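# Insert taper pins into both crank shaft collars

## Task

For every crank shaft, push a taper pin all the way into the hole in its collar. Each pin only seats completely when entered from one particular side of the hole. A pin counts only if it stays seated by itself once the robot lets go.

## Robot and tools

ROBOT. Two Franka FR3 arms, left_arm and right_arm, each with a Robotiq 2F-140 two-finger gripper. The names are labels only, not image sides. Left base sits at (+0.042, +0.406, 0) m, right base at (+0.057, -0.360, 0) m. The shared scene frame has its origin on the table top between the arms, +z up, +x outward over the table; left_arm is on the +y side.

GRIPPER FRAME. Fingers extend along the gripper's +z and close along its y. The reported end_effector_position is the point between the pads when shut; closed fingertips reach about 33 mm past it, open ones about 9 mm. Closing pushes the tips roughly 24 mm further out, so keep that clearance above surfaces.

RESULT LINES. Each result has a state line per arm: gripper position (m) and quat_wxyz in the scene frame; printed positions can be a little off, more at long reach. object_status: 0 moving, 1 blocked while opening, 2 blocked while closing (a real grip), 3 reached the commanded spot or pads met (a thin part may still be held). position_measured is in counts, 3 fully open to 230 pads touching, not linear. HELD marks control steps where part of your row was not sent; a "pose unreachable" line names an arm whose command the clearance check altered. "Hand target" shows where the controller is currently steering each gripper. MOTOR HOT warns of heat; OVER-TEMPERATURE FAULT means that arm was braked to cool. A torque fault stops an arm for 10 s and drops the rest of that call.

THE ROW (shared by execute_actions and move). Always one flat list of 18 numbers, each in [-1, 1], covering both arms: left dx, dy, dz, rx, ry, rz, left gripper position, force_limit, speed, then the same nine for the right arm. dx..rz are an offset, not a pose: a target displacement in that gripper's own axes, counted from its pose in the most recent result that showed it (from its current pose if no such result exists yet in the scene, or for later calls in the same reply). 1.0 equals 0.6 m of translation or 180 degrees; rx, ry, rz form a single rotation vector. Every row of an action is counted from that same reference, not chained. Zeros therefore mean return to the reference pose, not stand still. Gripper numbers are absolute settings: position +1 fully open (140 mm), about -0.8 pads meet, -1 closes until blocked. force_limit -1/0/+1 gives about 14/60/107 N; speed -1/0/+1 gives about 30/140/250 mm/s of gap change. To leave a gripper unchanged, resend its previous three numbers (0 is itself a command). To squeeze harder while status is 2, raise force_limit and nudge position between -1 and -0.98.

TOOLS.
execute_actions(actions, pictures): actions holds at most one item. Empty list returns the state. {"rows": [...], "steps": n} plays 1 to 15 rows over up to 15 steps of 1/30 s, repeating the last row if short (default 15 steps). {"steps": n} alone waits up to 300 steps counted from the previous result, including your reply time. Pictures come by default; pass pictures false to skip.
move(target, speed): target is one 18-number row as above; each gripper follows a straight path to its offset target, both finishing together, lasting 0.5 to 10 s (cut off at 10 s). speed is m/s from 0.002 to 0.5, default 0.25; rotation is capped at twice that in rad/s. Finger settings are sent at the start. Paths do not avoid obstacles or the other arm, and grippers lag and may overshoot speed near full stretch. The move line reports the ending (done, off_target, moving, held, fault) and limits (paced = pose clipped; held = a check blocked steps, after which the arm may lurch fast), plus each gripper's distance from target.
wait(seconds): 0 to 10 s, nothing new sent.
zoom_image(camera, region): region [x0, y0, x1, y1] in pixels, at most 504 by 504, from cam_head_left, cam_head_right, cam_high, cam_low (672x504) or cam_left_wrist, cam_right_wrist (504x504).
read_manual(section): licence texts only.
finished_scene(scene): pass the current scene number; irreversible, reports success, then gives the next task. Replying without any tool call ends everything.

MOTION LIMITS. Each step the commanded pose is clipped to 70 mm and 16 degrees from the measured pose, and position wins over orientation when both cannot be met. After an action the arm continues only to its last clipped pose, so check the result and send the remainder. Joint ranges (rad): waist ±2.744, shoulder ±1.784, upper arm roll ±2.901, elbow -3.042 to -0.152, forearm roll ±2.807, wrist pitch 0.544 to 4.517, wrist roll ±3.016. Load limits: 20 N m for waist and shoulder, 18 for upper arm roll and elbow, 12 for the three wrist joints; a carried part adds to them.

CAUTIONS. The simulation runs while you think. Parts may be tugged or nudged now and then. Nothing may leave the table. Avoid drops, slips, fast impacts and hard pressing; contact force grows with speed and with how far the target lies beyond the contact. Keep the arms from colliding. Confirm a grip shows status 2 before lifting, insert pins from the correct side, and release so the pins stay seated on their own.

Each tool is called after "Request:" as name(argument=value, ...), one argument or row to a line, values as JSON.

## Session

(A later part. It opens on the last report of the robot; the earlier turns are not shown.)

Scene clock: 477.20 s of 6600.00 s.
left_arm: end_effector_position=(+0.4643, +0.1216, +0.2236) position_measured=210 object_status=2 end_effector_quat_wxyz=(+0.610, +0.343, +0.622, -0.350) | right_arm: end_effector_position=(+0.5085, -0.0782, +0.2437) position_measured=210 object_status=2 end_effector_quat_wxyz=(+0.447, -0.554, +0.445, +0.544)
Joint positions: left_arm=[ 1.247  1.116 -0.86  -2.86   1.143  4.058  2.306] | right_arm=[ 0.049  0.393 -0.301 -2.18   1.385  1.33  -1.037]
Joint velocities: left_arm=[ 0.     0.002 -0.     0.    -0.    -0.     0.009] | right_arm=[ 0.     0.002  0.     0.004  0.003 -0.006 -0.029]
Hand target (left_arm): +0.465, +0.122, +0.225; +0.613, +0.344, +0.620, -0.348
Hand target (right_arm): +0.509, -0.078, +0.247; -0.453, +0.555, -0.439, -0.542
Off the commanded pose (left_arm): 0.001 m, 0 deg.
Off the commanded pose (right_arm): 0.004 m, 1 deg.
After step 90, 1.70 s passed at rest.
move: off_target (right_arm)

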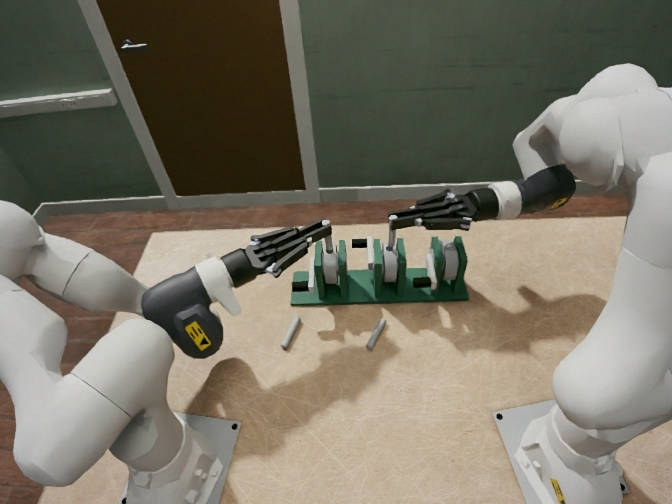

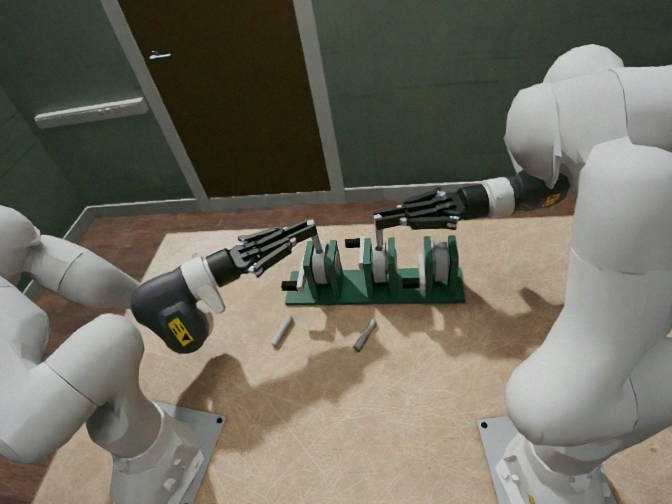

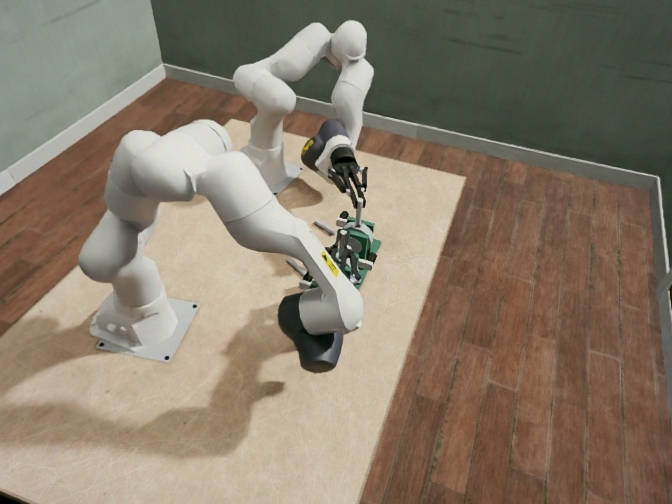

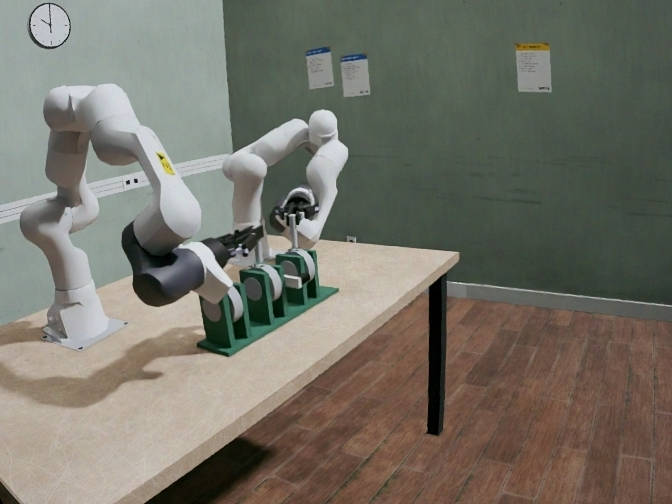

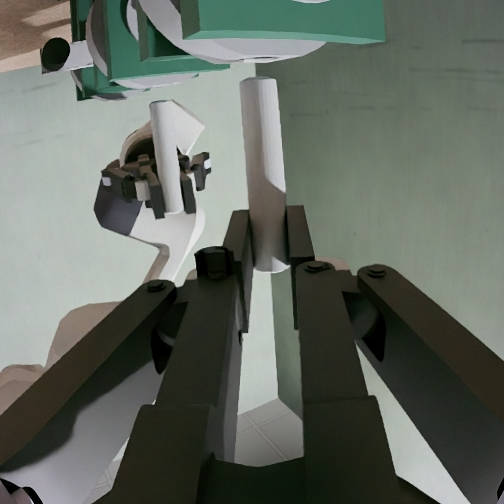

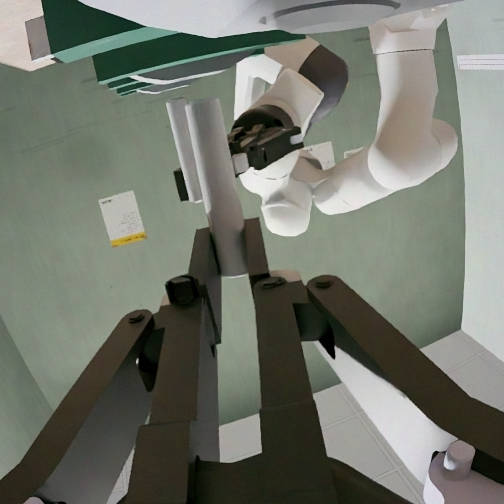

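Request:
move(
  target=[-0.001,0.0025,0.0005,0,0,0,-1,0.3,-0.7,-0.002,-0.002,0.0055,0,-0.0024,-0.005,-1,0.3,-0.7],
  speed=0.01,
)

Request:
zoom_image(
  camera="cam_left_wrist",
  region=[170, 0, 350, 140],
)

Request:
zoom_image(
  camera="cam_right_wrist",
  region=[110, 30, 290, 170],
)

Request:
zoom_image(
  camera="cam_head_left",
  region=[300, 200, 420, 280],
)

Scene clock: 493.40 s of 6600.00 s.
left_arm: end_effector_position=(+0.4646, +0.1214, +0.2232) position_measured=210 object_status=2 end_effector_quat_wxyz=(+0.610, +0.344, +0.622, -0.350) | right_arm: end_effector_position=(+0.5090, -0.0768, +0.2436) position_measured=210 object_status=2 end_effector_quat_wxyz=(+0.451, -0.554, +0.442, +0.543)
Joint positions: left_arm=[ 1.248  1.116 -0.861 -2.859  1.143  4.055  2.306] | right_arm=[ 0.049  0.396 -0.298 -2.179  1.39   1.329 -1.047]
Joint velocities: left_arm=[-0.     0.001 -0.001  0.003 -0.001 -0.003 -0.003] | right_arm=[ 0.001 -0.001  0.002  0.     0.002  0.001 -0.002]
Hand target (left_arm): +0.466, +0.122, +0.224; +0.610, +0.343, +0.622, -0.350
Hand target (right_arm): +0.509, -0.075, +0.245; -0.453, +0.555, -0.439, -0.543
Off the commanded pose (left_arm): 0.002 m, 0 deg.
Off the commanded pose (right_arm): 0.002 m, 0 deg.
After step 90, 12.50 s passed at rest.
move: done

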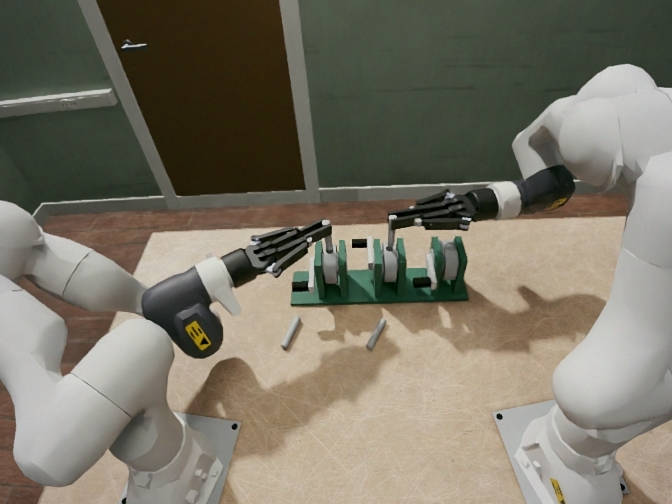

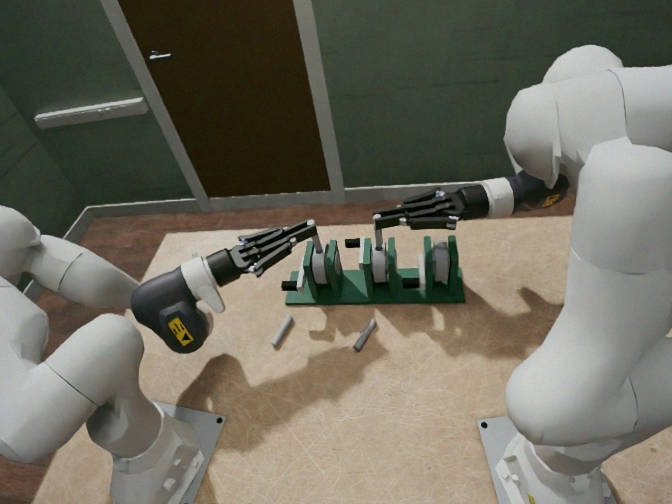

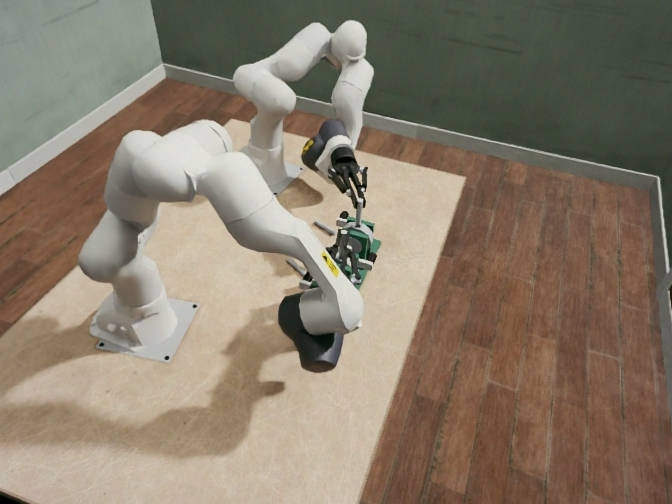

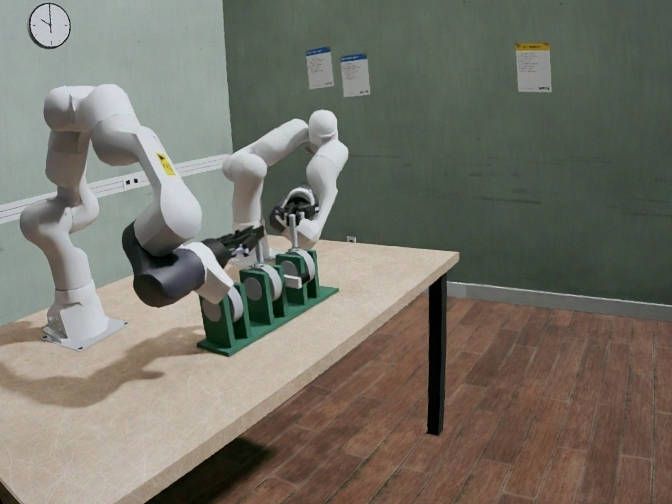

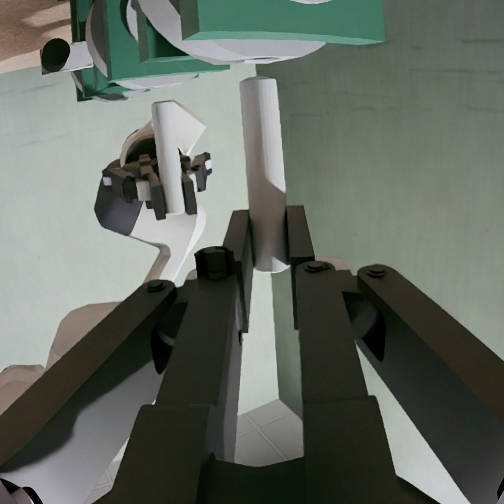

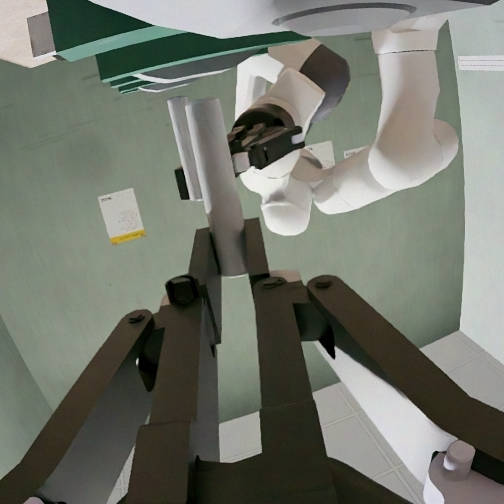

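Region (170, 0, 350, 140) of cam_left_wrist's 504x504 image, scaled by 2.800, with more detail than that image has.

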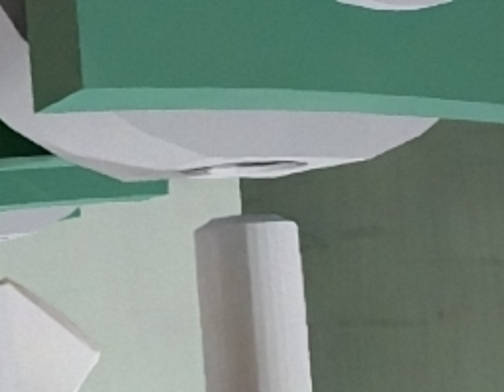

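Region (110, 30, 290, 170) of cam_right_wrist's 504x504 image, scaled by 2.800, with more detail than that image has.

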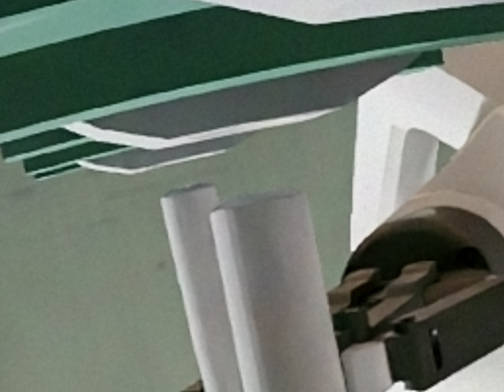

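Region (300, 200, 420, 280) of cam_head_left's 672x504 image, scaled by 4.200, with more detail than that image has.

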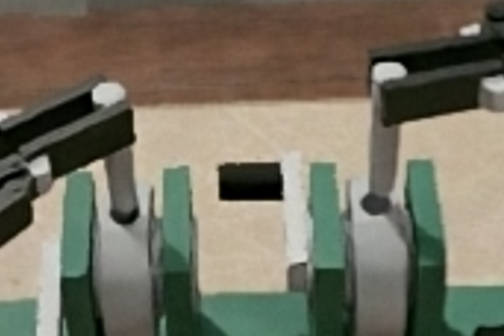

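Request:
move(
  target=[0.058,0,0,0,0,0,-1,0.3,-0.7,0.010,0,0.005,0,-0.001,-0.002,-1,0.3,-0.7],
  speed=0.012,
)

Request:
zoom_image(
  camera="cam_right_wrist",
  region=[110, 30, 290, 170],
)

Request:
zoom_image(
  camera="cam_head_left",
  region=[300, 200, 420, 280],
)

Request:
zoom_image(
  camera="cam_head_right",
  region=[350, 205, 420, 265],
)

Scene clock: 505.33 s of 6600.00 s.
left_arm: end_effector_position=(+0.4645, +0.1214, +0.1884) position_measured=210 object_status=2 end_effector_quat_wxyz=(+0.608, +0.342, +0.625, -0.352) | right_arm: end_effector_position=(+0.5083, -0.0758, +0.2364) position_measured=210 object_status=2 end_effector_quat_wxyz=(+0.451, -0.554, +0.442, +0.542)
Joint positions: left_arm=[ 1.204  1.208 -0.765 -2.801  1.198  4.055  2.347] | right_arm=[ 0.049  0.41  -0.295 -2.179  1.393  1.332 -1.061]
Joint velocities: left_arm=[0.001 0.005 0.003 0.001 0.003 0.    0.008] | right_arm=[-0.001  0.     0.002  0.     0.001  0.    -0.004]
Hand target (left_arm): +0.464, +0.121, +0.189; +0.610, +0.344, +0.622, -0.350
Hand target (right_arm): +0.508, -0.074, +0.238; -0.453, +0.555, -0.439, -0.542
Off the commanded pose (left_arm): 0.001 m, 0 deg.
Off the commanded pose (right_arm): 0.002 m, 0 deg.
After step 90, 5.83 s passed at rest.
move: done

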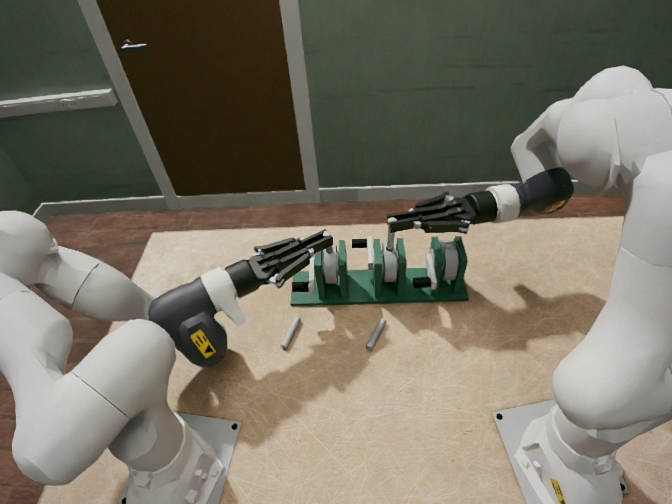

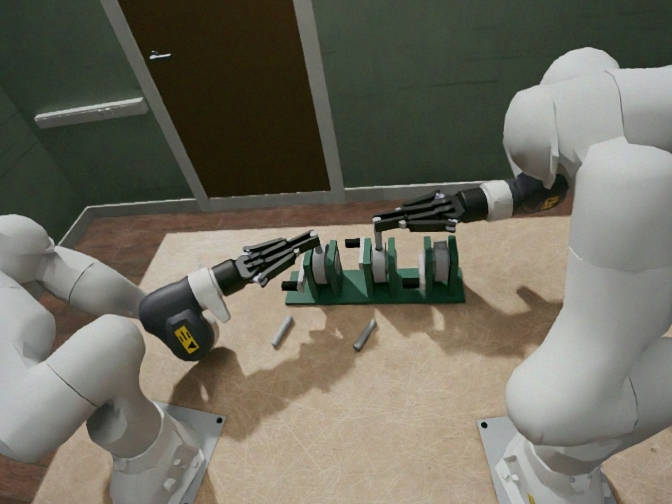

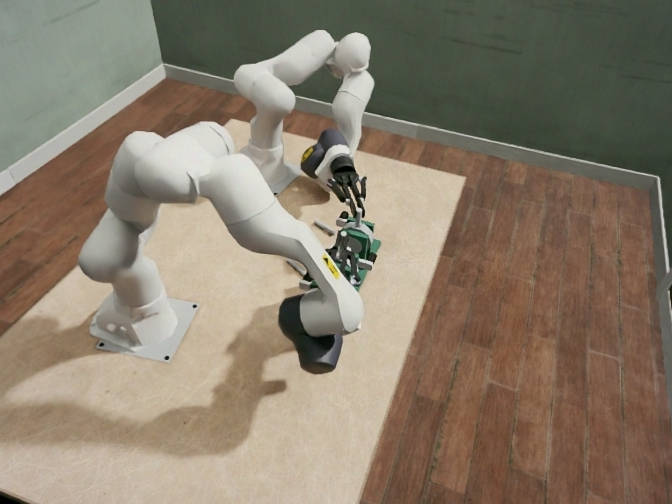

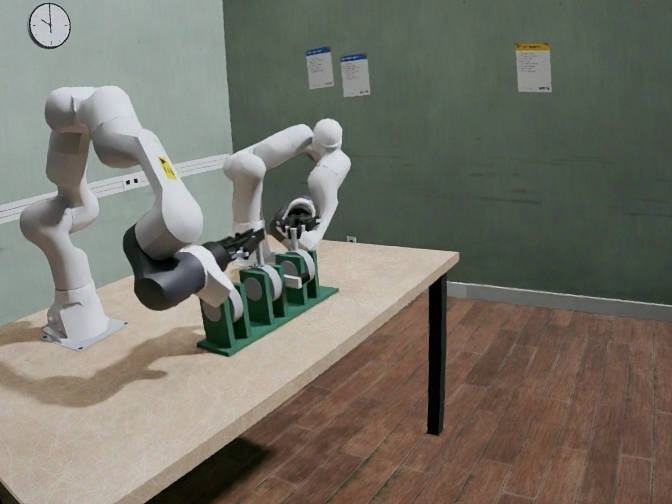

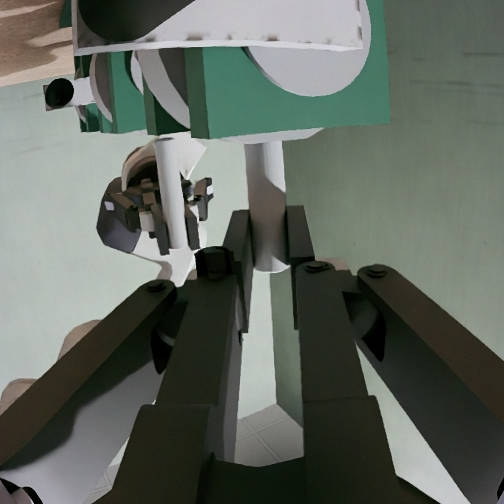

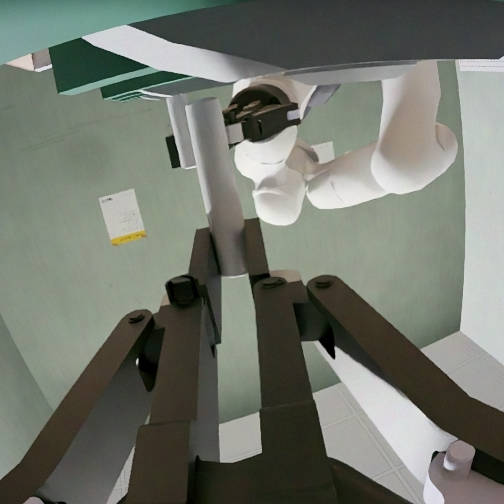

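Region (110, 30, 290, 170) of cam_right_wrist's 504x504 image, scaled by 2.800, with more detail than that image has.

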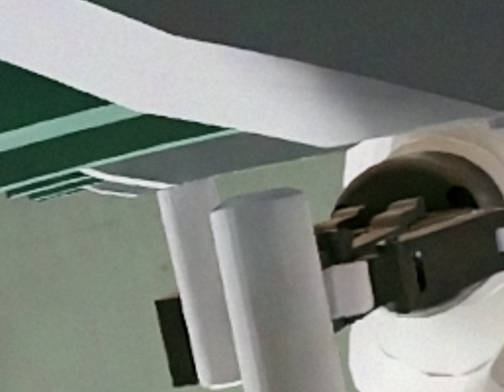

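Region (300, 200, 420, 280) of cam_head_left's 672x504 image, scaled by 4.200, with more detail than that image has.

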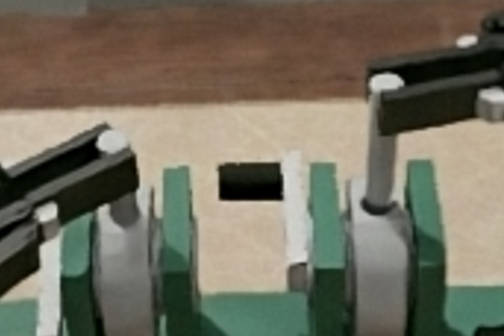

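Region (350, 205, 420, 265) of cam_head_right's 672x504 image, scaled by 7.200, with more detail than that image has; it fills the top 432 rows of this view, and the rest is white.

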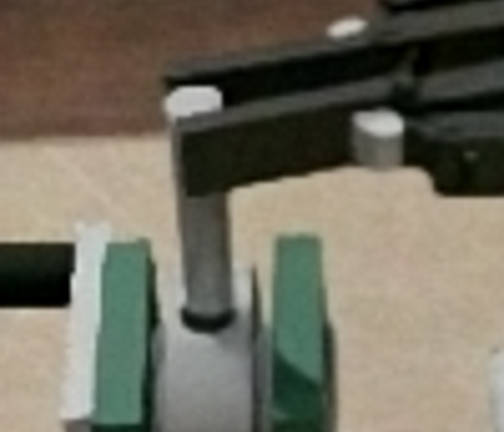

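Request:
move(
  target=[0,0,0,0,0,0,-0.45,0.3,-0.7,0.046,0,0.002,0,0,0,-1,0.3,-0.7],
  speed=0.012,
)

Request:
zoom_image(
  camera="cam_head_left",
  region=[300, 200, 420, 280],
)

Scene clock: 513.23 s of 6600.00 s.
left_arm: end_effector_position=(+0.4644, +0.1213, +0.1884) position_measured=186 object_status=3 end_effector_quat_wxyz=(+0.608, +0.342, +0.624, -0.351) | right_arm: end_effector_position=(+0.5081, -0.0752, +0.2090) position_measured=210 object_status=2 end_effector_quat_wxyz=(+0.450, -0.552, +0.444, +0.543)
Joint positions: left_arm=[ 1.203  1.208 -0.764 -2.801  1.198  4.055  2.349] | right_arm=[ 0.049  0.476 -0.292 -2.162  1.401  1.332 -1.103]
Joint velocities: left_arm=[-0.001  0.001 -0.001  0.001  0.001  0.    -0.001] | right_arm=[ 0.     0.001  0.001 -0.001  0.    -0.001 -0.01 ]
Hand target (left_arm): +0.464, +0.121, +0.188; +0.608, +0.342, +0.625, -0.352
Hand target (right_arm): +0.508, -0.074, +0.208; -0.451, +0.554, -0.442, -0.543
Off the commanded pose (left_arm): 0.000 m, 0 deg.
Off the commanded pose (right_arm): 0.001 m, 0 deg.
After step 90, 2.37 s passed at rest.
move: done

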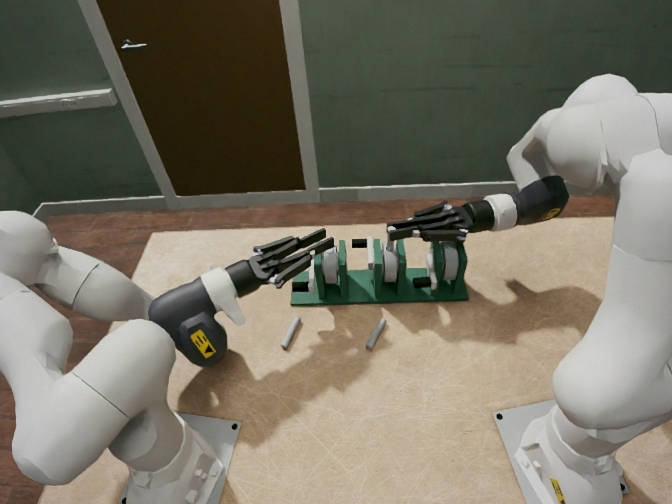

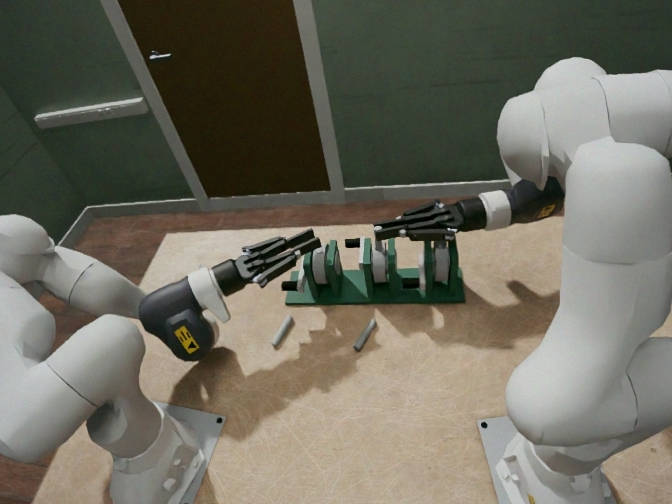

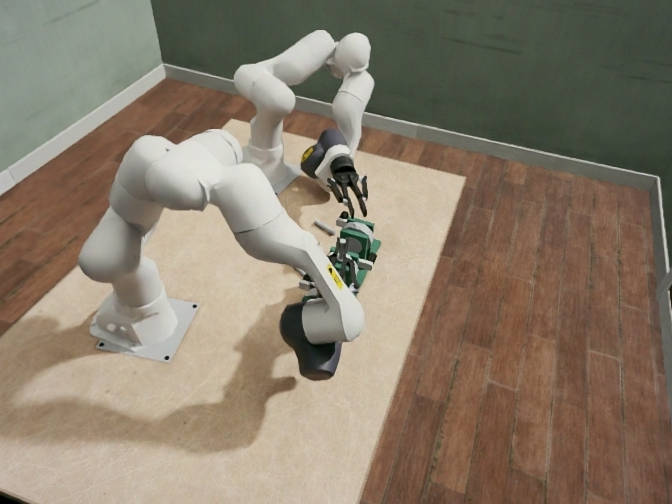

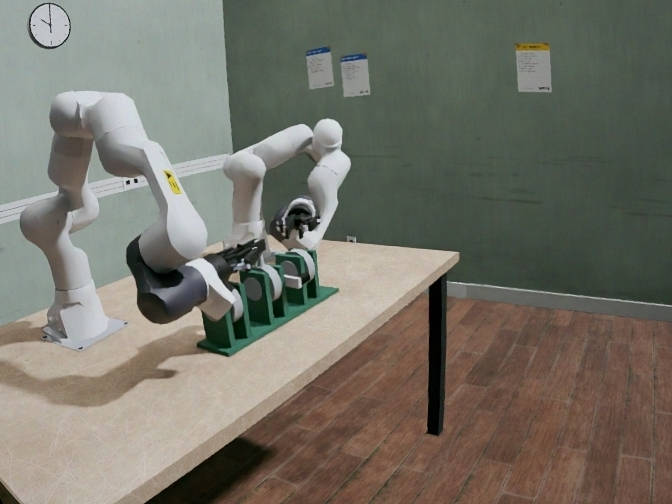

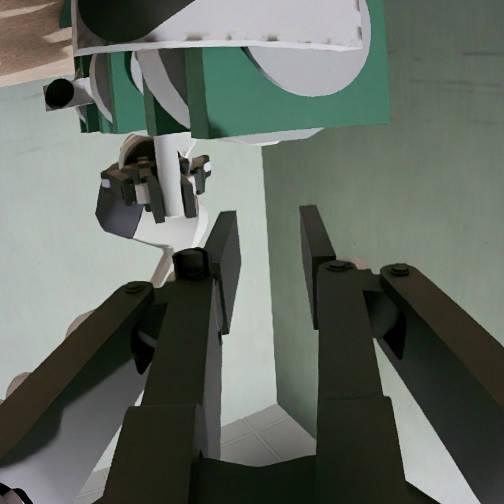

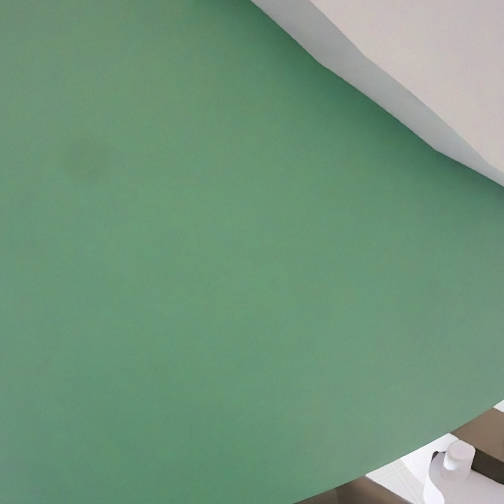

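Region (300, 200, 420, 280) of cam_head_left's 672x504 image, scaled by 4.200, with more detail than that image has.

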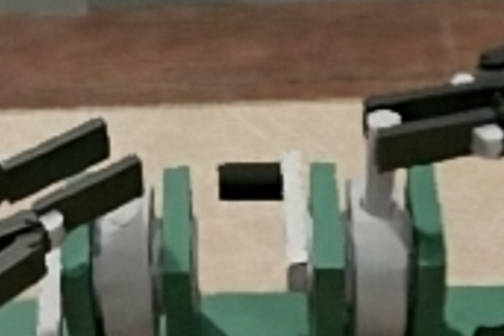

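Pin 1 seated; pin 2 is in the hole. Release right, lift left.

Request:
move(
  target=[-0.07,0,0,0,0,0,-0.45,0.3,-0.7,0,0,0,0,0,0,-0.45,0.3,-0.7],
  speed=0.06,
)

Request:
move(
  target=[0,0,0,0,0,0,-0.45,0.3,-0.7,-0.1,0,0,0,0,0,-0.45,0.3,-0.7],
  speed=0.08,
)

Request:
zoom_image(
  camera="cam_head_left",
  region=[290, 200, 480, 310],
)

Request:
zoom_image(
  camera="cam_low",
  region=[190, 230, 350, 350],
)

Scene clock: 518.47 s of 6600.00 s.
left_arm: end_effector_position=(+0.4655, +0.1216, +0.2309) position_measured=186 object_status=3 end_effector_quat_wxyz=(+0.613, +0.346, +0.620, -0.347) | right_arm: end_effector_position=(+0.5081, -0.0752, +0.2087) position_measured=186 object_status=3 end_effector_quat_wxyz=(+0.450, -0.553, +0.444, +0.543)
Joint positions: left_arm=[ 1.271  1.11  -0.889 -2.87   1.131  4.043  2.312] | right_arm=[ 0.05   0.476 -0.292 -2.162  1.401  1.332 -1.105]
Joint velocities: left_arm=[ 0.009 -0.001 -0.007 -0.003 -0.011 -0.013 -0.028] | right_arm=[ 0.001  0.    -0.    -0.001  0.002  0.     0.001]
Hand target (left_arm): +0.465, +0.122, +0.229; +0.608, +0.342, +0.625, -0.350
Hand target (right_arm): +0.508, -0.075, +0.209; -0.450, +0.552, -0.444, -0.543
Off the commanded pose (left_arm): 0.001 m, 1 deg.
Off the commanded pose (right_arm): 0.000 m, 0 deg.
After step 90, 1.23 s passed at rest.
move: done

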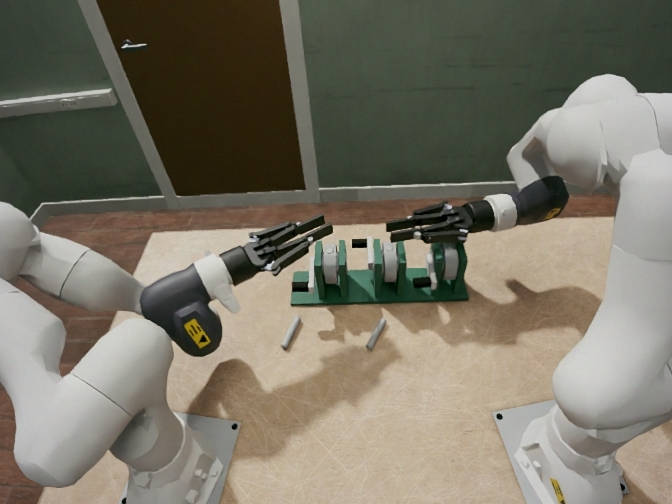

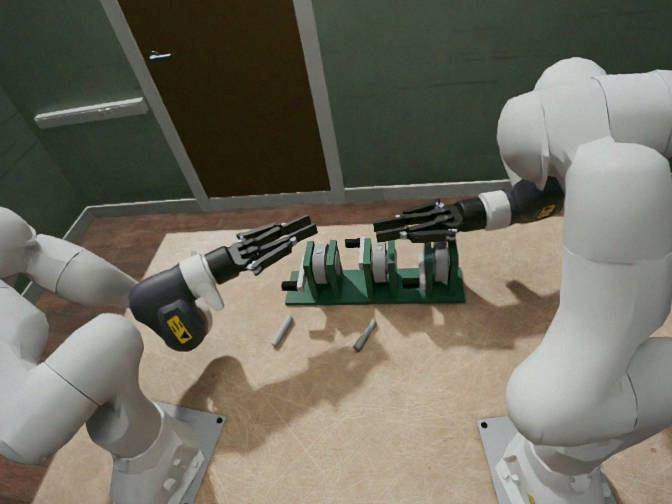

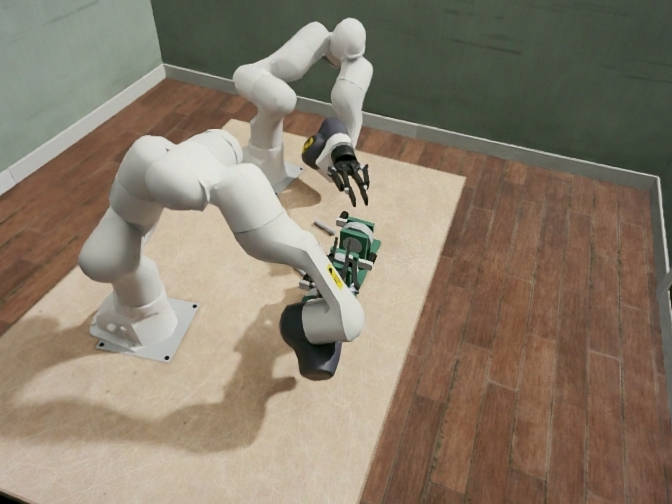

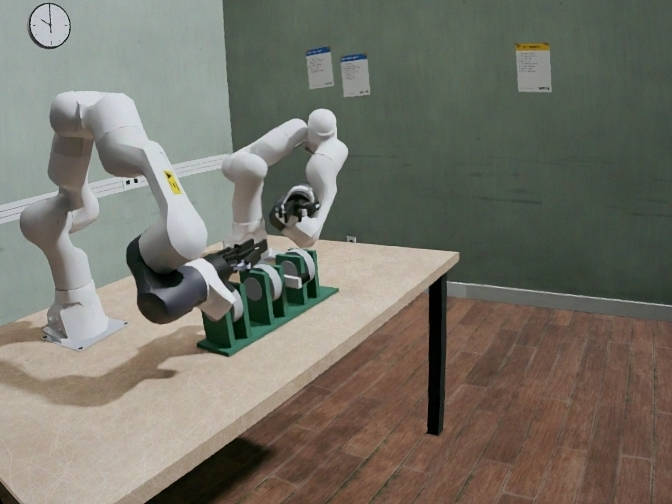

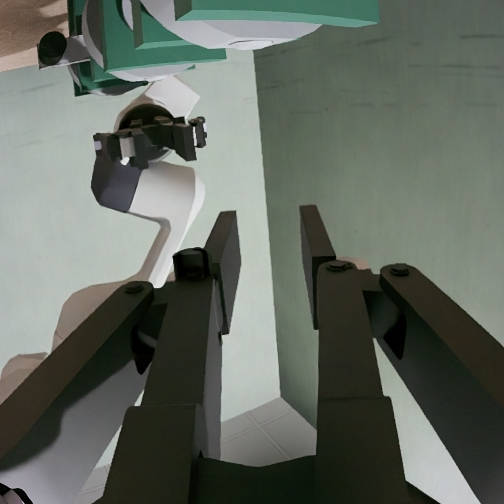

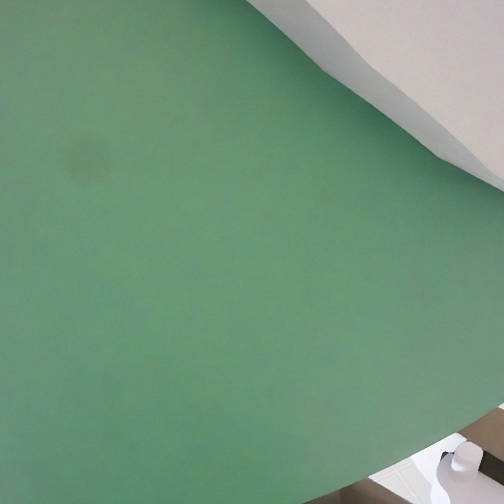

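Scene clock: 519.73 s of 6600.00 s.
left_arm: end_effector_position=(+0.4655, +0.1216, +0.2309) position_measured=186 object_status=3 end_effector_quat_wxyz=(+0.612, +0.346, +0.620, -0.347) | right_arm: end_effector_position=(+0.5092, -0.0755, +0.2705) position_measured=186 object_status=3 end_effector_quat_wxyz=(+0.456, -0.554, +0.440, +0.540)
Joint positions: left_arm=[ 1.271  1.11  -0.889 -2.87   1.131  4.043  2.312] | right_arm=[ 0.05   0.333 -0.297 -2.197  1.393  1.332 -1.011]
Joint velocities: left_arm=[-0.     0.     0.001 -0.     0.001 -0.001  0.003] | right_arm=[ 0.     0.    -0.    -0.    -0.001  0.     0.026]
Hand target (left_arm): +0.465, +0.122, +0.231; +0.613, +0.346, +0.620, -0.347
Hand target (right_arm): +0.508, -0.076, +0.270; -0.451, +0.552, -0.444, -0.543
Off the commanded pose (left_arm): 0.000 m, 0 deg.
Off the commanded pose (right_arm): 0.003 m, 1 deg.
move: done

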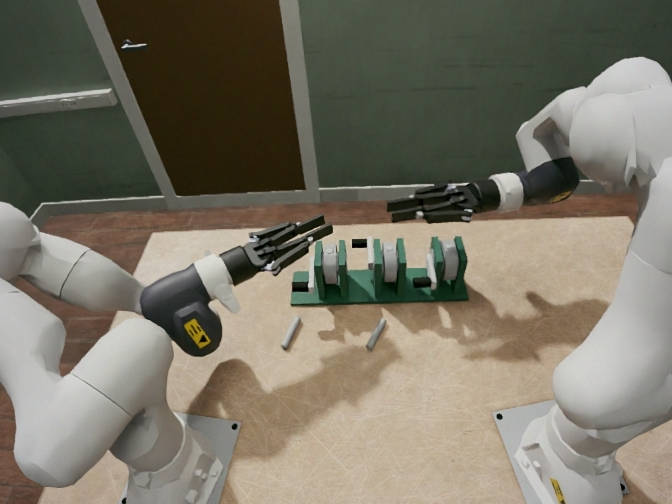

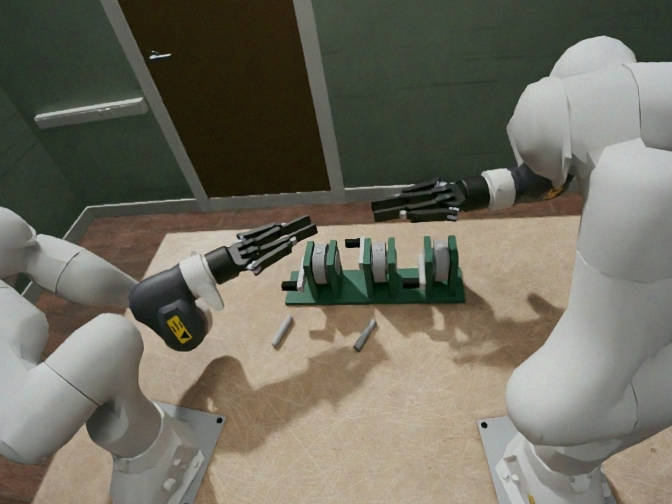

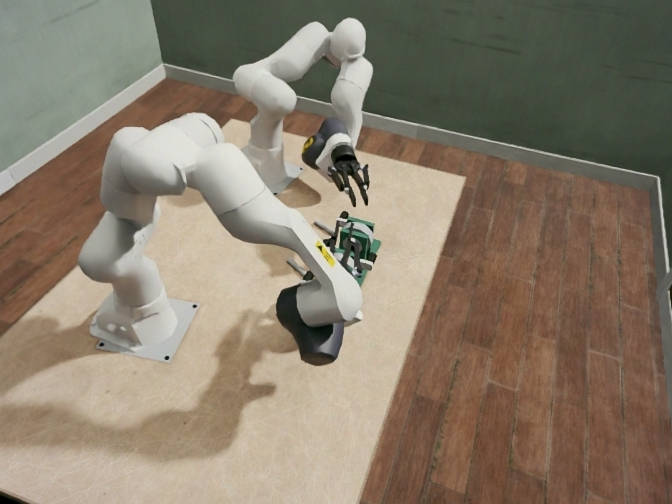

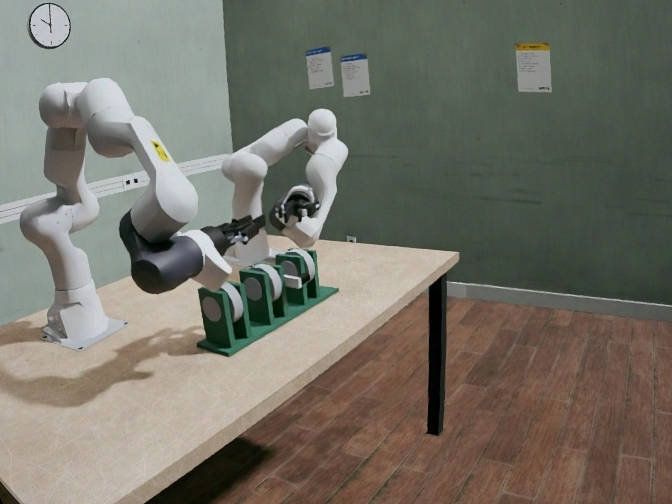

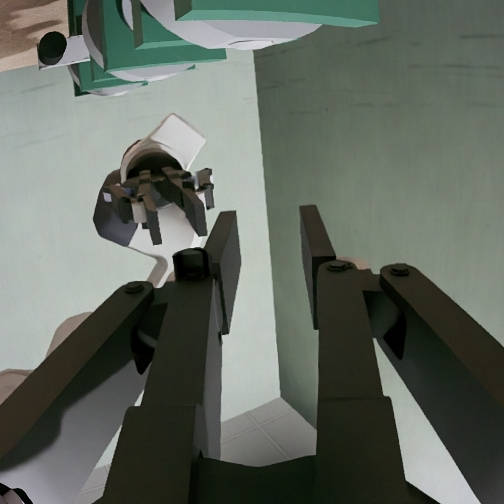

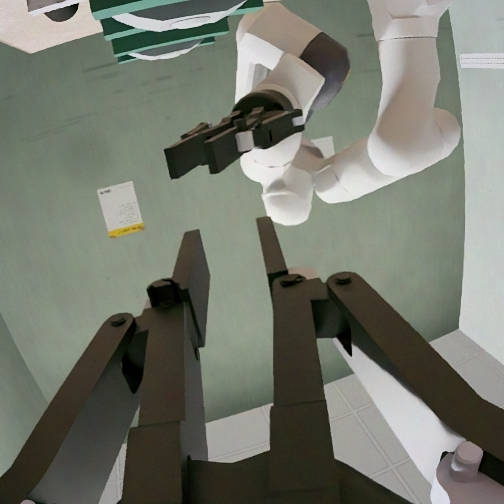

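Region (290, 200, 480, 310) of cam_head_left's 672x504 image, scaled by 2.653, with more detail than that image has; it fills the top 292 rows of this view, and the rest is white.

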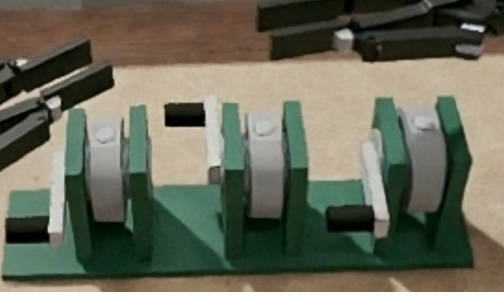

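Region (190, 230, 350, 350) of cam_low's 672x504 image, scaled by 3.150, with more detail than that image has; it fills the top 378 rows of this view, and the rest is white.

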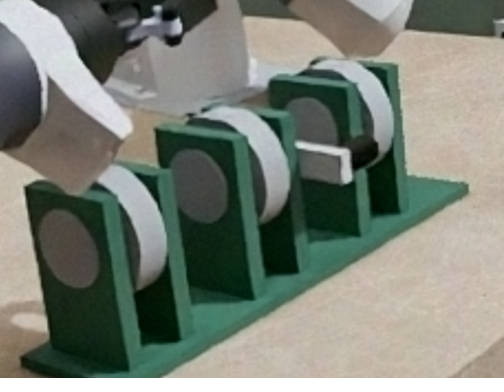

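All three pins seated.

Request:
finished_scene(
  scene=2,
)

The scene is finished: the task was done.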